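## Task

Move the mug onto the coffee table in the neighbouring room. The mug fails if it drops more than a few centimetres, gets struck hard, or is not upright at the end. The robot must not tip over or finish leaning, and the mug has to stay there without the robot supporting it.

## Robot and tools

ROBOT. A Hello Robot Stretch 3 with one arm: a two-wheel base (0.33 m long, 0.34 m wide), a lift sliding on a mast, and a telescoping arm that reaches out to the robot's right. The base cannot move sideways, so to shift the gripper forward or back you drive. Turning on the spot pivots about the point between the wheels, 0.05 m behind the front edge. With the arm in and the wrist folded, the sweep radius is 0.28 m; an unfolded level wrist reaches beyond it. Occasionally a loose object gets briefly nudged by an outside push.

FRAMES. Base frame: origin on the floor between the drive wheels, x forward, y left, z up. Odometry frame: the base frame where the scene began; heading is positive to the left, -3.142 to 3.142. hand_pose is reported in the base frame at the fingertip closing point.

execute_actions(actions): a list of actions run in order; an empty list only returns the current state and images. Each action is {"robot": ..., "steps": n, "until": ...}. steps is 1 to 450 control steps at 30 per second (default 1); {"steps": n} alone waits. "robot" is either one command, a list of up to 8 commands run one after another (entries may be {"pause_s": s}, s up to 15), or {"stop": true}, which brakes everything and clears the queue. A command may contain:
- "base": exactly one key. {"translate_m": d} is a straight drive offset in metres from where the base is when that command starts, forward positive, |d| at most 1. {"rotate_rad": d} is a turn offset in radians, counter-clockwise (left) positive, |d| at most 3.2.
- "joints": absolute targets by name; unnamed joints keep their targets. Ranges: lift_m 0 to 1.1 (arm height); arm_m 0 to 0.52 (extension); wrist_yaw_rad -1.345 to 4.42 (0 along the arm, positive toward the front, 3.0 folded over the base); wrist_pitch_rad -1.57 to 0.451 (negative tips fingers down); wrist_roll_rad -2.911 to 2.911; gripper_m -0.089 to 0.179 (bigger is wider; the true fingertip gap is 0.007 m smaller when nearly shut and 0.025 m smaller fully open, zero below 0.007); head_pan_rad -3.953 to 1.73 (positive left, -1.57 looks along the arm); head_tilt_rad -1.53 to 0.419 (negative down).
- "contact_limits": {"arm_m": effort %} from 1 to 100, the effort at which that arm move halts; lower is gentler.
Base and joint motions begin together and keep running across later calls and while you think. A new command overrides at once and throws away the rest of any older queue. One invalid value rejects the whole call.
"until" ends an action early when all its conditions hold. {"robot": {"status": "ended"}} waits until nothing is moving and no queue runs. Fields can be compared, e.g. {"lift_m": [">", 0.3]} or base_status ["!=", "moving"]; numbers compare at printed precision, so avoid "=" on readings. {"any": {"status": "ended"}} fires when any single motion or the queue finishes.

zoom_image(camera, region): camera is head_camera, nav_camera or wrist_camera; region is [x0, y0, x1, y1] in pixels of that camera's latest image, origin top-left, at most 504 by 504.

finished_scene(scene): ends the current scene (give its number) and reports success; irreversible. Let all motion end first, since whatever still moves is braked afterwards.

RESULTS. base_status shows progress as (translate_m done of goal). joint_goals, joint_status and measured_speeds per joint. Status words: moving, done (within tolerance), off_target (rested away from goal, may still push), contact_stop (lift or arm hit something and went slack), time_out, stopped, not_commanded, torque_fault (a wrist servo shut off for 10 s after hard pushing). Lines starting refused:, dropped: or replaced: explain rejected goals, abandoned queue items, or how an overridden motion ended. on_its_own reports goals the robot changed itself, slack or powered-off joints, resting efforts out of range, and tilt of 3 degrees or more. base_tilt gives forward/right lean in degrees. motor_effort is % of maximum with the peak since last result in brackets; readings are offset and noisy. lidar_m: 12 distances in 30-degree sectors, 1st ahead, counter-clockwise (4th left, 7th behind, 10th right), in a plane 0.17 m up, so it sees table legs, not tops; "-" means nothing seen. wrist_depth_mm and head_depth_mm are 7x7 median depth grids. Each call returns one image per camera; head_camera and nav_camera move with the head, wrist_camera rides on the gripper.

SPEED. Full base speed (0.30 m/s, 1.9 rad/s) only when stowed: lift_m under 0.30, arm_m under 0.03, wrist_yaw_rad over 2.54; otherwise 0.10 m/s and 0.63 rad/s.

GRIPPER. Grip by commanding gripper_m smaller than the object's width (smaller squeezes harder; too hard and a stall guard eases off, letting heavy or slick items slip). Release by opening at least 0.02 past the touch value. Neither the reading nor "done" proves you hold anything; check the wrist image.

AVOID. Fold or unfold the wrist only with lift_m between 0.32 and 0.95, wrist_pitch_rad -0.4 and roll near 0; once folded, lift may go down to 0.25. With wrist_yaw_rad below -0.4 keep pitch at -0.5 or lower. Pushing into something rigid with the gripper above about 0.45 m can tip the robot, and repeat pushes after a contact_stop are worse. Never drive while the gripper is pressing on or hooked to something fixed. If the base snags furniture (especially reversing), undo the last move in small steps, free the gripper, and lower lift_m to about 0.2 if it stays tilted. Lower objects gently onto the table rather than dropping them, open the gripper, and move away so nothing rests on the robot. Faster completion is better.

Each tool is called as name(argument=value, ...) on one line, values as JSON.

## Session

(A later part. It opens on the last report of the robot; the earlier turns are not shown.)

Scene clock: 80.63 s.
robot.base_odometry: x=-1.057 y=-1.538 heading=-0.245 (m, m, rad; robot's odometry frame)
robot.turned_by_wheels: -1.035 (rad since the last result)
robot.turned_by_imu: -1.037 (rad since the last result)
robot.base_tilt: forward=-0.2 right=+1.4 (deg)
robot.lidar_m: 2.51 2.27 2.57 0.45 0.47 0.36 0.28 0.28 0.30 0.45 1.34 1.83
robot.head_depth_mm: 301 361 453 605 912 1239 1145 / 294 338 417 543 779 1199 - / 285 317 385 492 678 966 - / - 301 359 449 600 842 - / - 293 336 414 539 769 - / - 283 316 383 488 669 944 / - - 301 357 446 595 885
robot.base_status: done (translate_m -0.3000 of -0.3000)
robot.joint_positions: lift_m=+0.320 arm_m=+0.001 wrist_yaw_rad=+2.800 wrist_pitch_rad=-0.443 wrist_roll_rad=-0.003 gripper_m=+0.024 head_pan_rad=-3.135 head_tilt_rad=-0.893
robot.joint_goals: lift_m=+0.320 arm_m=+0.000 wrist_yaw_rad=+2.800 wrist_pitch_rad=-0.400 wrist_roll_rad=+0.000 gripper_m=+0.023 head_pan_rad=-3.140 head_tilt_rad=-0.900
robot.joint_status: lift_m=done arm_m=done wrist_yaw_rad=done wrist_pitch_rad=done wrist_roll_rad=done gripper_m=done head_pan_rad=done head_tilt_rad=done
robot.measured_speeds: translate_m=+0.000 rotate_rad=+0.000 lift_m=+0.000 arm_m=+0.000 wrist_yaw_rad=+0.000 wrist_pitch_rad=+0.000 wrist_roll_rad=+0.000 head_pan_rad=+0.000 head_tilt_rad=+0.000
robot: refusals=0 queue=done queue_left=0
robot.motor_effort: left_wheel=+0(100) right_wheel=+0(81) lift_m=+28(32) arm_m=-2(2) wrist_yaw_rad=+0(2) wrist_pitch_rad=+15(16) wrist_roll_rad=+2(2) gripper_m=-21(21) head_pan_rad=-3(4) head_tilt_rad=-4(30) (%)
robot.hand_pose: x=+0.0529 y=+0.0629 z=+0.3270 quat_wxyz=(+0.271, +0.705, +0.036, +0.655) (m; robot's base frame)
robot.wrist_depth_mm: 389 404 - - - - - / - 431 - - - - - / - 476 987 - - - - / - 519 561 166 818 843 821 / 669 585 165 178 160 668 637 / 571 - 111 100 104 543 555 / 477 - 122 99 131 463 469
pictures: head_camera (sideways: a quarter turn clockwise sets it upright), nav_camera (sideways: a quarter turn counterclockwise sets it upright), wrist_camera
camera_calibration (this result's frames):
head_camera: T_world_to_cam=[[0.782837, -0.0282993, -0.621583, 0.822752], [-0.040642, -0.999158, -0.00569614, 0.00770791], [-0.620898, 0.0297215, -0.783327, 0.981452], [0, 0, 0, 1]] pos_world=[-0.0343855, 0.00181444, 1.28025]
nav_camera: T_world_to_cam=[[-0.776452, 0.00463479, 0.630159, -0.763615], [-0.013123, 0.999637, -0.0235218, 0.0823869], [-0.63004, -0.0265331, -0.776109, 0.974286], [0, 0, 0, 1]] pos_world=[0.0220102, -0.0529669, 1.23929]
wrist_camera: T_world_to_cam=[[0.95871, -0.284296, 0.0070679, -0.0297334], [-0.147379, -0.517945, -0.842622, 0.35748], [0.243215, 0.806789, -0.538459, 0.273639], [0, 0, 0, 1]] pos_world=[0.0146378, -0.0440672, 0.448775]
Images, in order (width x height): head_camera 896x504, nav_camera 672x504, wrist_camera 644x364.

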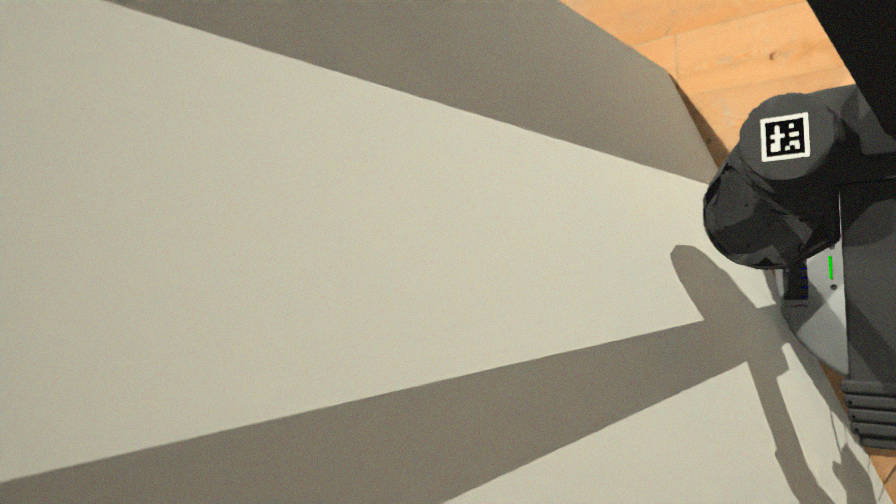

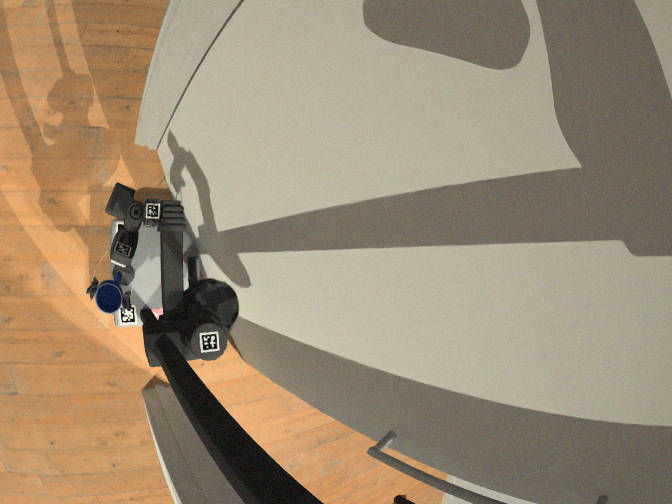

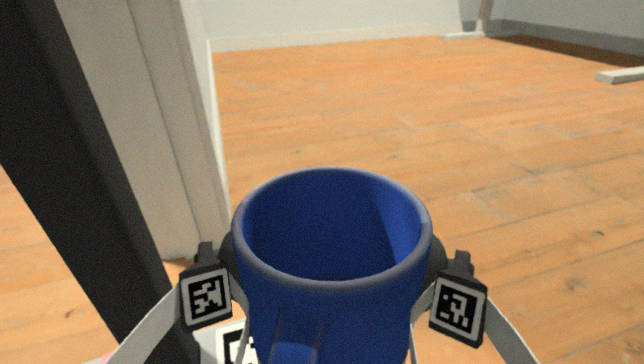

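execute_actions(actions=[{"robot":[{"base":{"translate_m":-0.45},"joints":{"head_pan_rad":-3.3,"head_tilt_rad":-0.5}},{"base":{"rotate_rad":-1.0}}],"steps":450,"until":{"robot":{"base_status":["!=","moving"],"queue":["!=","running"]}}}])

Scene clock: 89.87 s.
robot.base_odometry: x=-1.494 y=-1.429 heading=-1.245 (m, m, rad; robot's odometry frame)
robot.turned_by_wheels: -1.000 (rad since the last result)
robot.turned_by_imu: -1.002 (rad since the last result)
robot.base_tilt: forward=-0.2 right=+1.4 (deg)
robot.lidar_m: 0.33 1.94 2.95 0.61 0.56 1.45 2.08 1.88 0.32 0.24 0.23 0.24
robot.head_depth_mm: 2001 2147 2354 2479 1892 1528 1278 / 2074 2249 2374 2153 1920 1530 1282 / 2142 2313 2460 2239 1905 1531 1283 / 2203 2421 2517 2334 1915 1533 1281 / 2309 2513 2641 2330 1916 1544 1279 / 2413 2593 2881 2573 1918 1538 1285 / 2428 2578 2705 2573 1917 1542 1284
robot.base_status: done (rotate_rad -0.9999 of -1.0000)
robot.joint_positions: lift_m=+0.320 arm_m=+0.001 wrist_yaw_rad=+2.800 wrist_pitch_rad=-0.443 wrist_roll_rad=-0.003 gripper_m=+0.024 head_pan_rad=-3.293 head_tilt_rad=-0.506
robot.joint_goals: lift_m=+0.320 arm_m=+0.000 wrist_yaw_rad=+2.800 wrist_pitch_rad=-0.400 wrist_roll_rad=+0.000 gripper_m=+0.023 head_pan_rad=-3.300 head_tilt_rad=-0.500
robot.joint_status: lift_m=done arm_m=done wrist_yaw_rad=done wrist_pitch_rad=done wrist_roll_rad=done gripper_m=done head_pan_rad=done head_tilt_rad=done
robot.measured_speeds: translate_m=+0.000 rotate_rad=+0.000 lift_m=+0.000 arm_m=+0.000 wrist_yaw_rad=+0.000 wrist_pitch_rad=+0.000 wrist_roll_rad=+0.000 head_pan_rad=+0.000 head_tilt_rad=+0.000
robot: refusals=0 queue=done queue_left=0
robot.motor_effort: left_wheel=+3(31) right_wheel=-4(32) lift_m=+29(28) arm_m=-2(2) wrist_yaw_rad=-1(0) wrist_pitch_rad=+16(16) wrist_roll_rad=+2(2) gripper_m=-20(20) head_pan_rad=-4(23) head_tilt_rad=+3(31) (%)
robot.hand_pose: x=+0.0529 y=+0.0629 z=+0.3270 quat_wxyz=(+0.271, +0.705, +0.036, +0.655) (m; robot's base frame)
robot.wrist_depth_mm: 470 - - - - - - / - - - - - - - / - - - - - - - / - 711 845 166 816 829 778 / 648 671 166 179 161 649 649 / 568 - 110 100 105 560 540 / 488 - 123 99 131 458 468
pictures: head_camera (sideways: a quarter turn clockwise sets it upright), nav_camera (sideways: a quarter turn counterclockwise sets it upright), wrist_camera
camera_calibration (this result's frames):
head_camera: T_world_to_cam=[[0.479077, -0.107242, -0.871197, 1.14996], [-0.196452, -0.980432, 0.0126587, -0.0152394], [-0.855507, 0.165084, -0.49077, 0.602331], [0, 0, 0, 1]] pos_world=[-0.0386128, 0.00894763, 1.29764]
nav_camera: T_world_to_cam=[[-0.47376, 0.082447, 0.876786, -1.08693], [0.136463, 0.990455, -0.0193999, 0.0761191], [-0.870017, 0.110458, -0.480489, 0.591205], [0, 0, 0, 1]] pos_world=[-0.0109707, -0.0510819, 1.23855]
wrist_camera: T_world_to_cam=[[0.958683, -0.284389, 0.00702269, -0.0297173], [-0.147501, -0.518037, -0.842544, 0.357463], [0.243249, 0.806697, -0.538581, 0.273662], [0, 0, 0, 1]] pos_world=[0.0146478, -0.0440347, 0.448777]
Images, in order (width x height): head_camera 896x504, nav_camera 672x504, wrist_camera 644x364.

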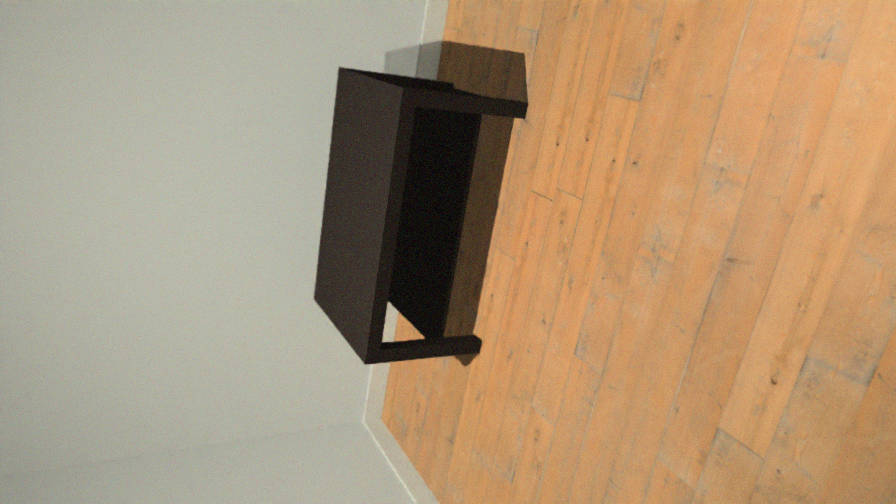

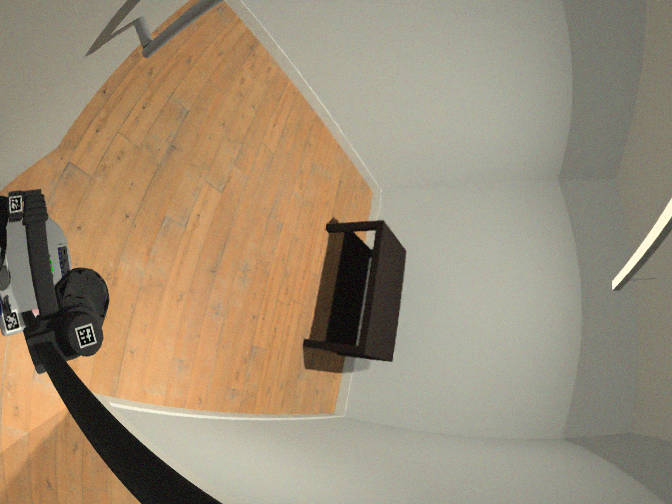

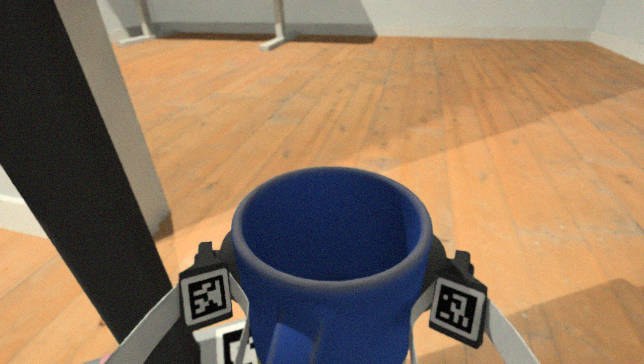

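execute_actions(actions=[{"robot":{"joints":{"lift_m":0.28}},"steps":60,"until":{"robot":{"lift_m":["<",0.295]}}},{"robot":{"base":{"translate_m":-1.0},"joints":{"head_pan_rad":-1.57,"head_tilt_rad":-0.9}},"steps":300,"until":{"robot":{"translate_m":["<",-0.5]}}},{"robot":{"base":{"translate_m":-1.0}},"steps":300,"until":{"robot":{"base_status":["!=","moving"]}}},{"robot":{"base":{"rotate_rad":-2.27}},"steps":300,"until":{"robot":{"rotate_rad":["<",-2.05]}}},{"robot":{"joints":{"lift_m":0.56}},"steps":300,"until":{"robot":{"lift_m":[">",0.33]}}},{"robot":{"joints":{"wrist_yaw_rad":0.0}},"steps":300,"until":{"robot":{"lift_m":[">",0.54]}}},{"robot":{"joints":{"arm_m":0.37}},"steps":300,"until":{"robot":{"status":"ended"}}}])

Scene clock: 112.03 s.
robot.base_odometry: x=-1.975 y=-0.006 heading=+2.769 (m, m, rad; robot's odometry frame)
robot.turned_by_wheels: -2.270 (rad since the last result)
robot.turned_by_imu: -2.275 (rad since the last result)
robot.base_tilt: forward=-0.2 right=+1.3 (deg)
robot.lidar_m: 1.02 1.03 1.29 2.56 1.81 1.20 1.11 1.12 0.79 1.21 0.58 1.11
robot.head_depth_mm: 1161 1377 1269 1053 1323 1237 1117 / 1141 1332 1231 1043 1325 1262 - / 1116 1312 1235 1068 1318 1239 1126 / 1101 1280 1247 993 1255 1233 1121 / 1083 1249 1223 1041 1227 1240 1109 / 1063 1226 1226 1044 1189 1228 1106 / 1042 1198 1221 1039 956 1207 1104
robot.base_status: done (rotate_rad -2.2699 of -2.2700)
robot.joint_positions: lift_m=+0.560 arm_m=+0.370 wrist_yaw_rad=+0.001 wrist_pitch_rad=-0.443 wrist_roll_rad=-0.003 gripper_m=+0.024 head_pan_rad=-1.577 head_tilt_rad=-0.889
robot.joint_goals: lift_m=+0.560 arm_m=+0.370 wrist_yaw_rad=+0.000 wrist_pitch_rad=-0.400 wrist_roll_rad=+0.000 gripper_m=+0.023 head_pan_rad=-1.570 head_tilt_rad=-0.900
robot.joint_status: lift_m=done arm_m=done wrist_yaw_rad=done wrist_pitch_rad=done wrist_roll_rad=done gripper_m=done head_pan_rad=done head_tilt_rad=done
robot.measured_speeds: translate_m=+0.000 rotate_rad=+0.000 lift_m=+0.000 arm_m=+0.000 wrist_yaw_rad=+0.000 wrist_pitch_rad=+0.000 wrist_roll_rad=+0.000 head_pan_rad=+0.000 head_tilt_rad=+0.000
robot: refusals=0 queue=done queue_left=0
robot.motor_effort: left_wheel=+2(13) right_wheel=-3(11) lift_m=+31(33) arm_m=+3(3) wrist_yaw_rad=-2(2) wrist_pitch_rad=+16(16) wrist_roll_rad=+2(2) gripper_m=-20(20) head_pan_rad=+4(52) head_tilt_rad=-6(32) (%)
robot.hand_pose: x=-0.0212 y=-0.7358 z=+0.5669 quat_wxyz=(+0.691, +0.156, -0.688, -0.155) (m; robot's base frame)
robot.wrist_depth_mm: 517 533 536 555 568 576 590 / 567 565 590 612 604 631 650 / 607 635 646 630 649 669 699 / 446 446 456 166 434 425 426 / 359 355 165 180 161 345 340 / 294 296 111 100 104 286 288 / 253 252 240 99 131 244 246
pictures: head_camera (sideways: a quarter turn clockwise sets it upright), nav_camera (sideways: a quarter turn counterclockwise sets it upright), wrist_camera
camera_calibration (this result's frames):
head_camera: T_world_to_cam=[[0.0381525, 0.779909, -0.624729, 0.831394], [0.998566, -0.0532587, -0.005505, 0.0011199], [-0.0375657, -0.623623, -0.780822, 0.974636], [0, 0, 0, 1]] pos_world=[0.00377478, -0.0405462, 1.28042]
nav_camera: T_world_to_cam=[[-0.0144093, -0.773789, 0.63328, -0.772329], [-0.999724, -0.000613145, -0.0234963, 0.0883721], [0.0185694, -0.633444, -0.773566, 0.967022], [0, 0, 0, 1]] pos_world=[0.0592619, 0.014989, 1.23923]
wrist_camera: T_world_to_cam=[[-0.99848, -0.0546748, 0.00691723, -0.0599463], [-0.0352685, 0.537484, -0.842536, 0.913902], [0.0423476, -0.8415, -0.538596, -0.151775], [0, 0, 0, 1]] pos_world=[-0.021196, -0.622204, 0.688664]
Images, in order (width x height): head_camera 896x504, nav_camera 672x504, wrist_camera 644x364.

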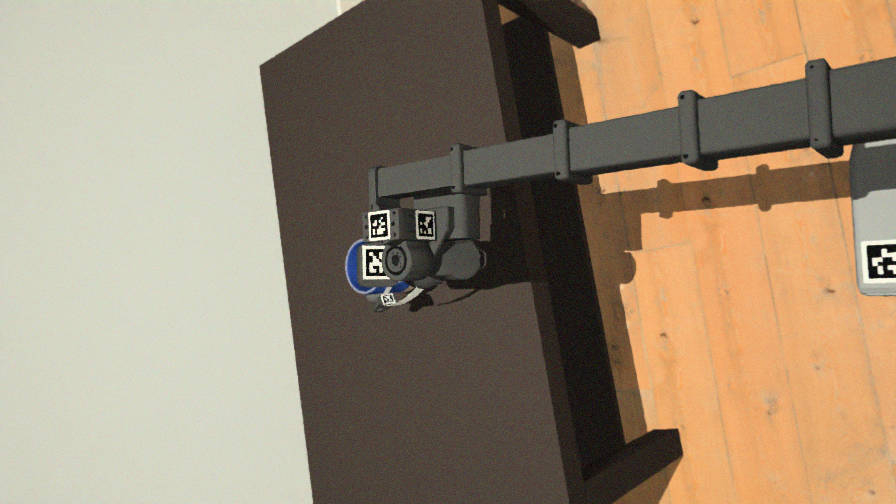

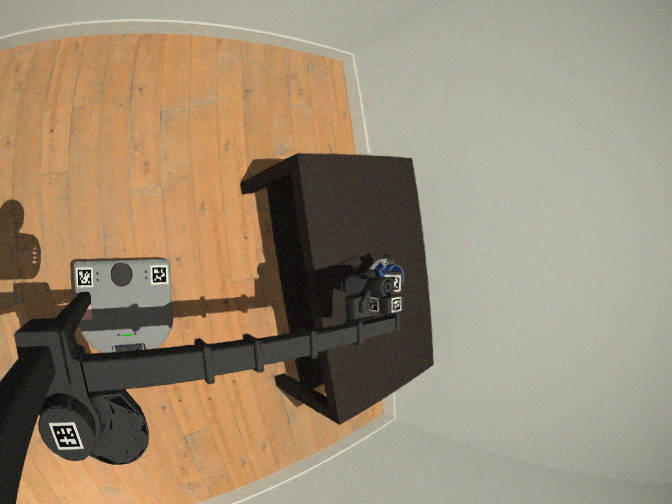

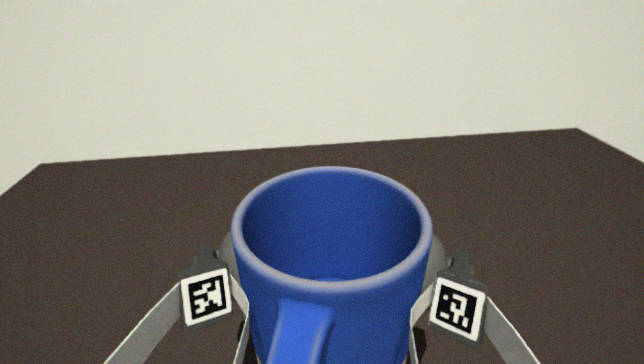

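execute_actions(actions=[{"robot":{"joints":{"lift_m":0.488}},"steps":300,"until":{"robot":{"status":"ended"}}}])

Scene clock: 115.93 s.
robot.base_odometry: x=-1.975 y=-0.006 heading=+2.769 (m, m, rad; robot's odometry frame)
robot.turned_by_wheels: +0.000 (rad since the last result)
robot.turned_by_imu: +0.001 (rad since the last result)
robot.base_tilt: forward=-0.2 right=+1.4 (deg)
robot.lidar_m: 1.02 1.03 1.30 2.56 1.82 1.20 1.11 1.12 0.79 1.21 0.58 1.11
robot.head_depth_mm: 1172 1367 1264 1049 1323 1236 1110 / 1137 1338 1232 1045 1327 1239 1130 / 1125 1304 1233 1092 1280 1234 1126 / 1098 1278 1231 - 1255 1235 1120 / 1076 1250 1230 1041 1227 1232 1105 / 1059 1226 1225 1043 1187 1234 1105 / 1041 1199 1224 1037 959 1214 1106
robot.base_status: done (rotate_rad -2.2699 of -2.2700)
robot.joint_positions: lift_m=+0.488 arm_m=+0.370 wrist_yaw_rad=+0.001 wrist_pitch_rad=-0.436 wrist_roll_rad=-0.003 gripper_m=+0.024 head_pan_rad=-1.577 head_tilt_rad=-0.889
robot.joint_goals: lift_m=+0.488 arm_m=+0.370 wrist_yaw_rad=+0.000 wrist_pitch_rad=-0.400 wrist_roll_rad=+0.000 gripper_m=+0.023 head_pan_rad=-1.570 head_tilt_rad=-0.900
robot.joint_status: lift_m=done arm_m=done wrist_yaw_rad=done wrist_pitch_rad=done wrist_roll_rad=done gripper_m=done head_pan_rad=done head_tilt_rad=done
robot.measured_speeds: translate_m=+0.000 rotate_rad=+0.000 lift_m=+0.000 arm_m=+0.000 wrist_yaw_rad=+0.000 wrist_pitch_rad=+0.000 wrist_roll_rad=+0.000 head_pan_rad=+0.000 head_tilt_rad=+0.000
robot: refusals=0 queue=done queue_left=0
robot.motor_effort: left_wheel=+2(3) right_wheel=-3(2) lift_m=+21(31) arm_m=+3(3) wrist_yaw_rad=-2(2) wrist_pitch_rad=+13(16) wrist_roll_rad=+2(2) gripper_m=-20(20) head_pan_rad=+4(5) head_tilt_rad=-5(5) (%)
robot.hand_pose: x=-0.0212 y=-0.7366 z=+0.4968 quat_wxyz=(+0.692, +0.154, -0.689, -0.153) (m; robot's base frame)
robot.wrist_depth_mm: 527 530 541 550 561 573 591 / 554 572 596 604 622 612 637 / 428 432 421 418 412 407 400 / 318 320 313 165 306 302 302 / 251 250 166 178 160 241 240 / 209 208 109 100 105 202 201 / 178 177 166 100 131 170 173
pictures: head_camera (sideways: a quarter turn clockwise sets it upright), nav_camera (sideways: a quarter turn counterclockwise sets it upright), wrist_camera
camera_calibration (this result's frames):
head_camera: T_world_to_cam=[[0.0381523, 0.779909, -0.624729, 0.831394], [0.998566, -0.0532584, -0.00550499, 0.00111989], [-0.0375655, -0.623623, -0.780822, 0.974636], [0, 0, 0, 1]] pos_world=[0.00377479, -0.0405462, 1.28042]
nav_camera: T_world_to_cam=[[-0.014409, -0.773788, 0.63328, -0.772329], [-0.999724, -0.000613508, -0.0234963, 0.0883721], [0.0185697, -0.633444, -0.773566, 0.967022], [0, 0, 0, 1]] pos_world=[0.0592619, 0.014989, 1.23923]
wrist_camera: T_world_to_cam=[[-0.99848, -0.0546283, 0.00726219, -0.0596443], [-0.0352611, 0.532028, -0.845992, 0.853005], [0.0423514, -0.844963, -0.533146, -0.195502], [0, 0, 0, 1]] pos_world=[-0.021196, -0.622273, 0.617837]
Images, in order (width x height): head_camera 896x504, nav_camera 672x504, wrist_camera 644x364.

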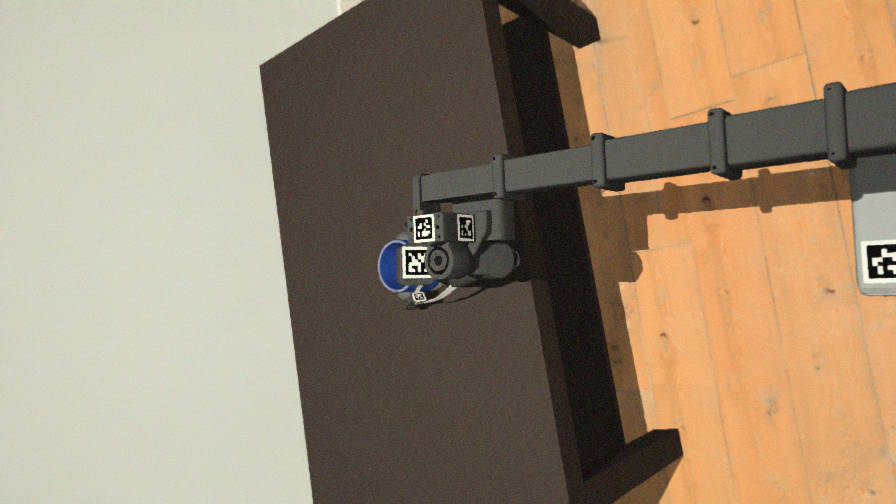

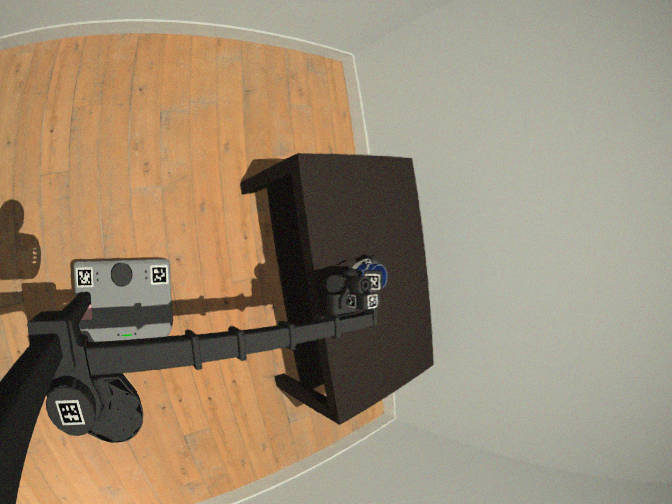

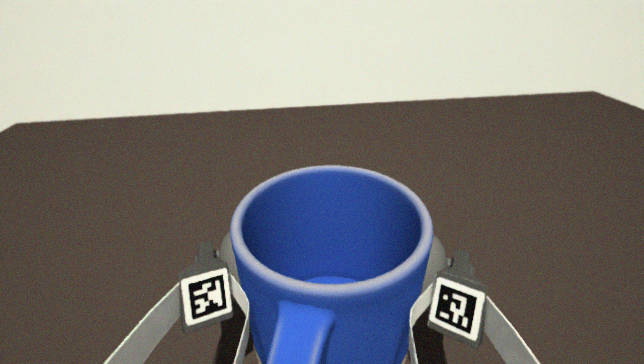

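The wrist load has eased, so the mug is touching the table. I'll release it and back off.

execute_actions(actions=[{"robot":[{"joints":{"gripper_m":0.16}},{"joints":{"arm_m":0.24,"lift_m":0.52}}],"steps":300,"until":{"robot":{"status":"ended"}}}])

Scene clock: 120.67 s.
robot.base_odometry: x=-1.975 y=-0.006 heading=+2.769 (m, m, rad; robot's odometry frame)
robot.turned_by_wheels: +0.000 (rad since the last result)
robot.turned_by_imu: +0.001 (rad since the last result)
robot.base_tilt: forward=-0.2 right=+1.3 (deg)
robot.lidar_m: 1.02 1.03 1.30 2.56 1.82 1.20 1.11 1.12 0.79 1.21 0.58 1.11
robot.head_depth_mm: 1166 1368 1271 1051 1334 1238 1115 / 1140 1338 1235 1051 1323 1256 - / 1119 1308 1230 1067 - 1228 1128 / 1099 1277 1226 1049 1321 1236 1126 / 1077 1249 1228 1042 1232 1222 1105 / 1062 1225 1221 1039 1183 1232 1107 / 1043 1199 1221 1039 956 1210 1100
robot.base_status: done (rotate_rad -2.2699 of -2.2700)
robot.joint_positions: lift_m=+0.520 arm_m=+0.240 wrist_yaw_rad=+0.001 wrist_pitch_rad=-0.420 wrist_roll_rad=-0.003 gripper_m=+0.160 head_pan_rad=-1.577 head_tilt_rad=-0.889
robot.joint_goals: lift_m=+0.520 arm_m=+0.240 wrist_yaw_rad=+0.000 wrist_pitch_rad=-0.400 wrist_roll_rad=+0.000 gripper_m=+0.160 head_pan_rad=-1.570 head_tilt_rad=-0.900
robot.joint_status: lift_m=done arm_m=done wrist_yaw_rad=done wrist_pitch_rad=done wrist_roll_rad=done gripper_m=done head_pan_rad=done head_tilt_rad=done
robot.measured_speeds: translate_m=+0.000 rotate_rad=+0.000 lift_m=+0.000 arm_m=+0.000 wrist_yaw_rad=+0.000 wrist_pitch_rad=+0.000 wrist_roll_rad=+0.000 head_pan_rad=+0.000 head_tilt_rad=+0.000
robot: refusals=0 queue=done queue_left=0
robot.motor_effort: left_wheel=+2(2) right_wheel=-3(2) lift_m=+29(31) arm_m=-2(4) wrist_yaw_rad=-2(2) wrist_pitch_rad=+7(13) wrist_roll_rad=+2(2) gripper_m=-1(85) head_pan_rad=+5(5) head_tilt_rad=-5(6) (%)
robot.hand_pose: x=-0.0212 y=-0.6095 z=+0.5321 quat_wxyz=(+0.693, +0.148, -0.690, -0.147) (m; robot's base frame)
robot.wrist_depth_mm: 639 649 636 681 690 709 724 / 690 689 720 716 741 765 790 / 730 543 531 531 525 510 506 / 398 397 388 245 380 381 380 / 309 322 308 266 304 302 296 / 255 - 256 252 250 250 246 / 220 209 216 214 213 208 214
pictures: head_camera (sideways: a quarter turn clockwise sets it upright), nav_camera (sideways: a quarter turn counterclockwise sets it upright), wrist_camera
camera_calibration (this result's frames):
head_camera: T_world_to_cam=[[0.0381522, 0.779909, -0.624729, 0.831394], [0.998566, -0.0532583, -0.005505, 0.00111991], [-0.0375654, -0.623623, -0.780822, 0.974636], [0, 0, 0, 1]] pos_world=[0.0037748, -0.0405462, 1.28042]
nav_camera: T_world_to_cam=[[-0.0144089, -0.773789, 0.63328, -0.772329], [-0.999724, -0.00061362, -0.0234963, 0.0883721], [0.0185697, -0.633444, -0.773566, 0.967023], [0, 0, 0, 1]] pos_world=[0.0592619, 0.014989, 1.23923]
wrist_camera: T_world_to_cam=[[-0.99848, -0.054504, 0.00813977, -0.053345], [-0.0352433, 0.518, -0.854654, 0.811304], [0.0423657, -0.853643, -0.519133, -0.0820348], [0, 0, 0, 1]] pos_world=[-0.0211955, -0.493191, 0.651232]
Images, in order (width x height): head_camera 896x504, nav_camera 672x504, wrist_camera 644x364.

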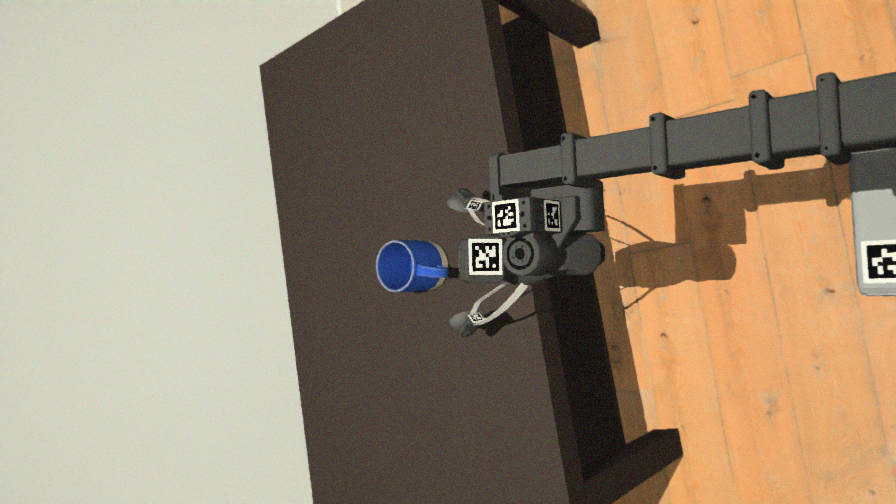

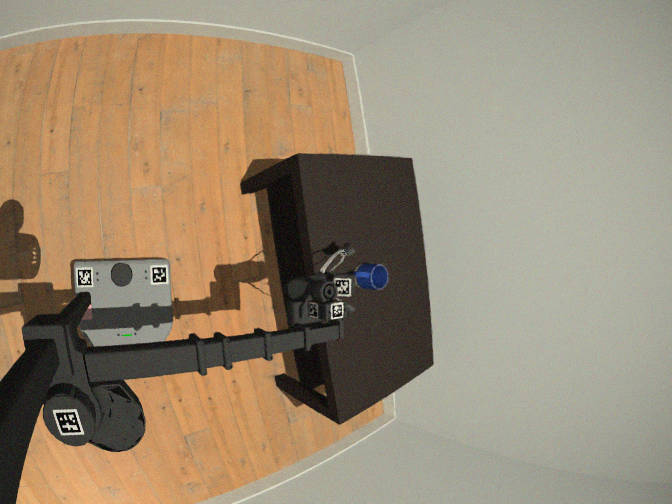

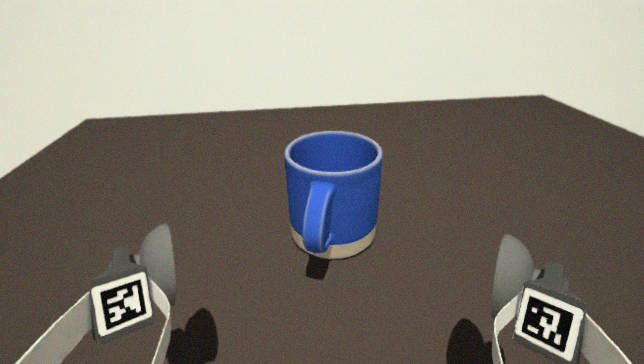

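finished_scene(scene=2)

The scene is finished: the task was done.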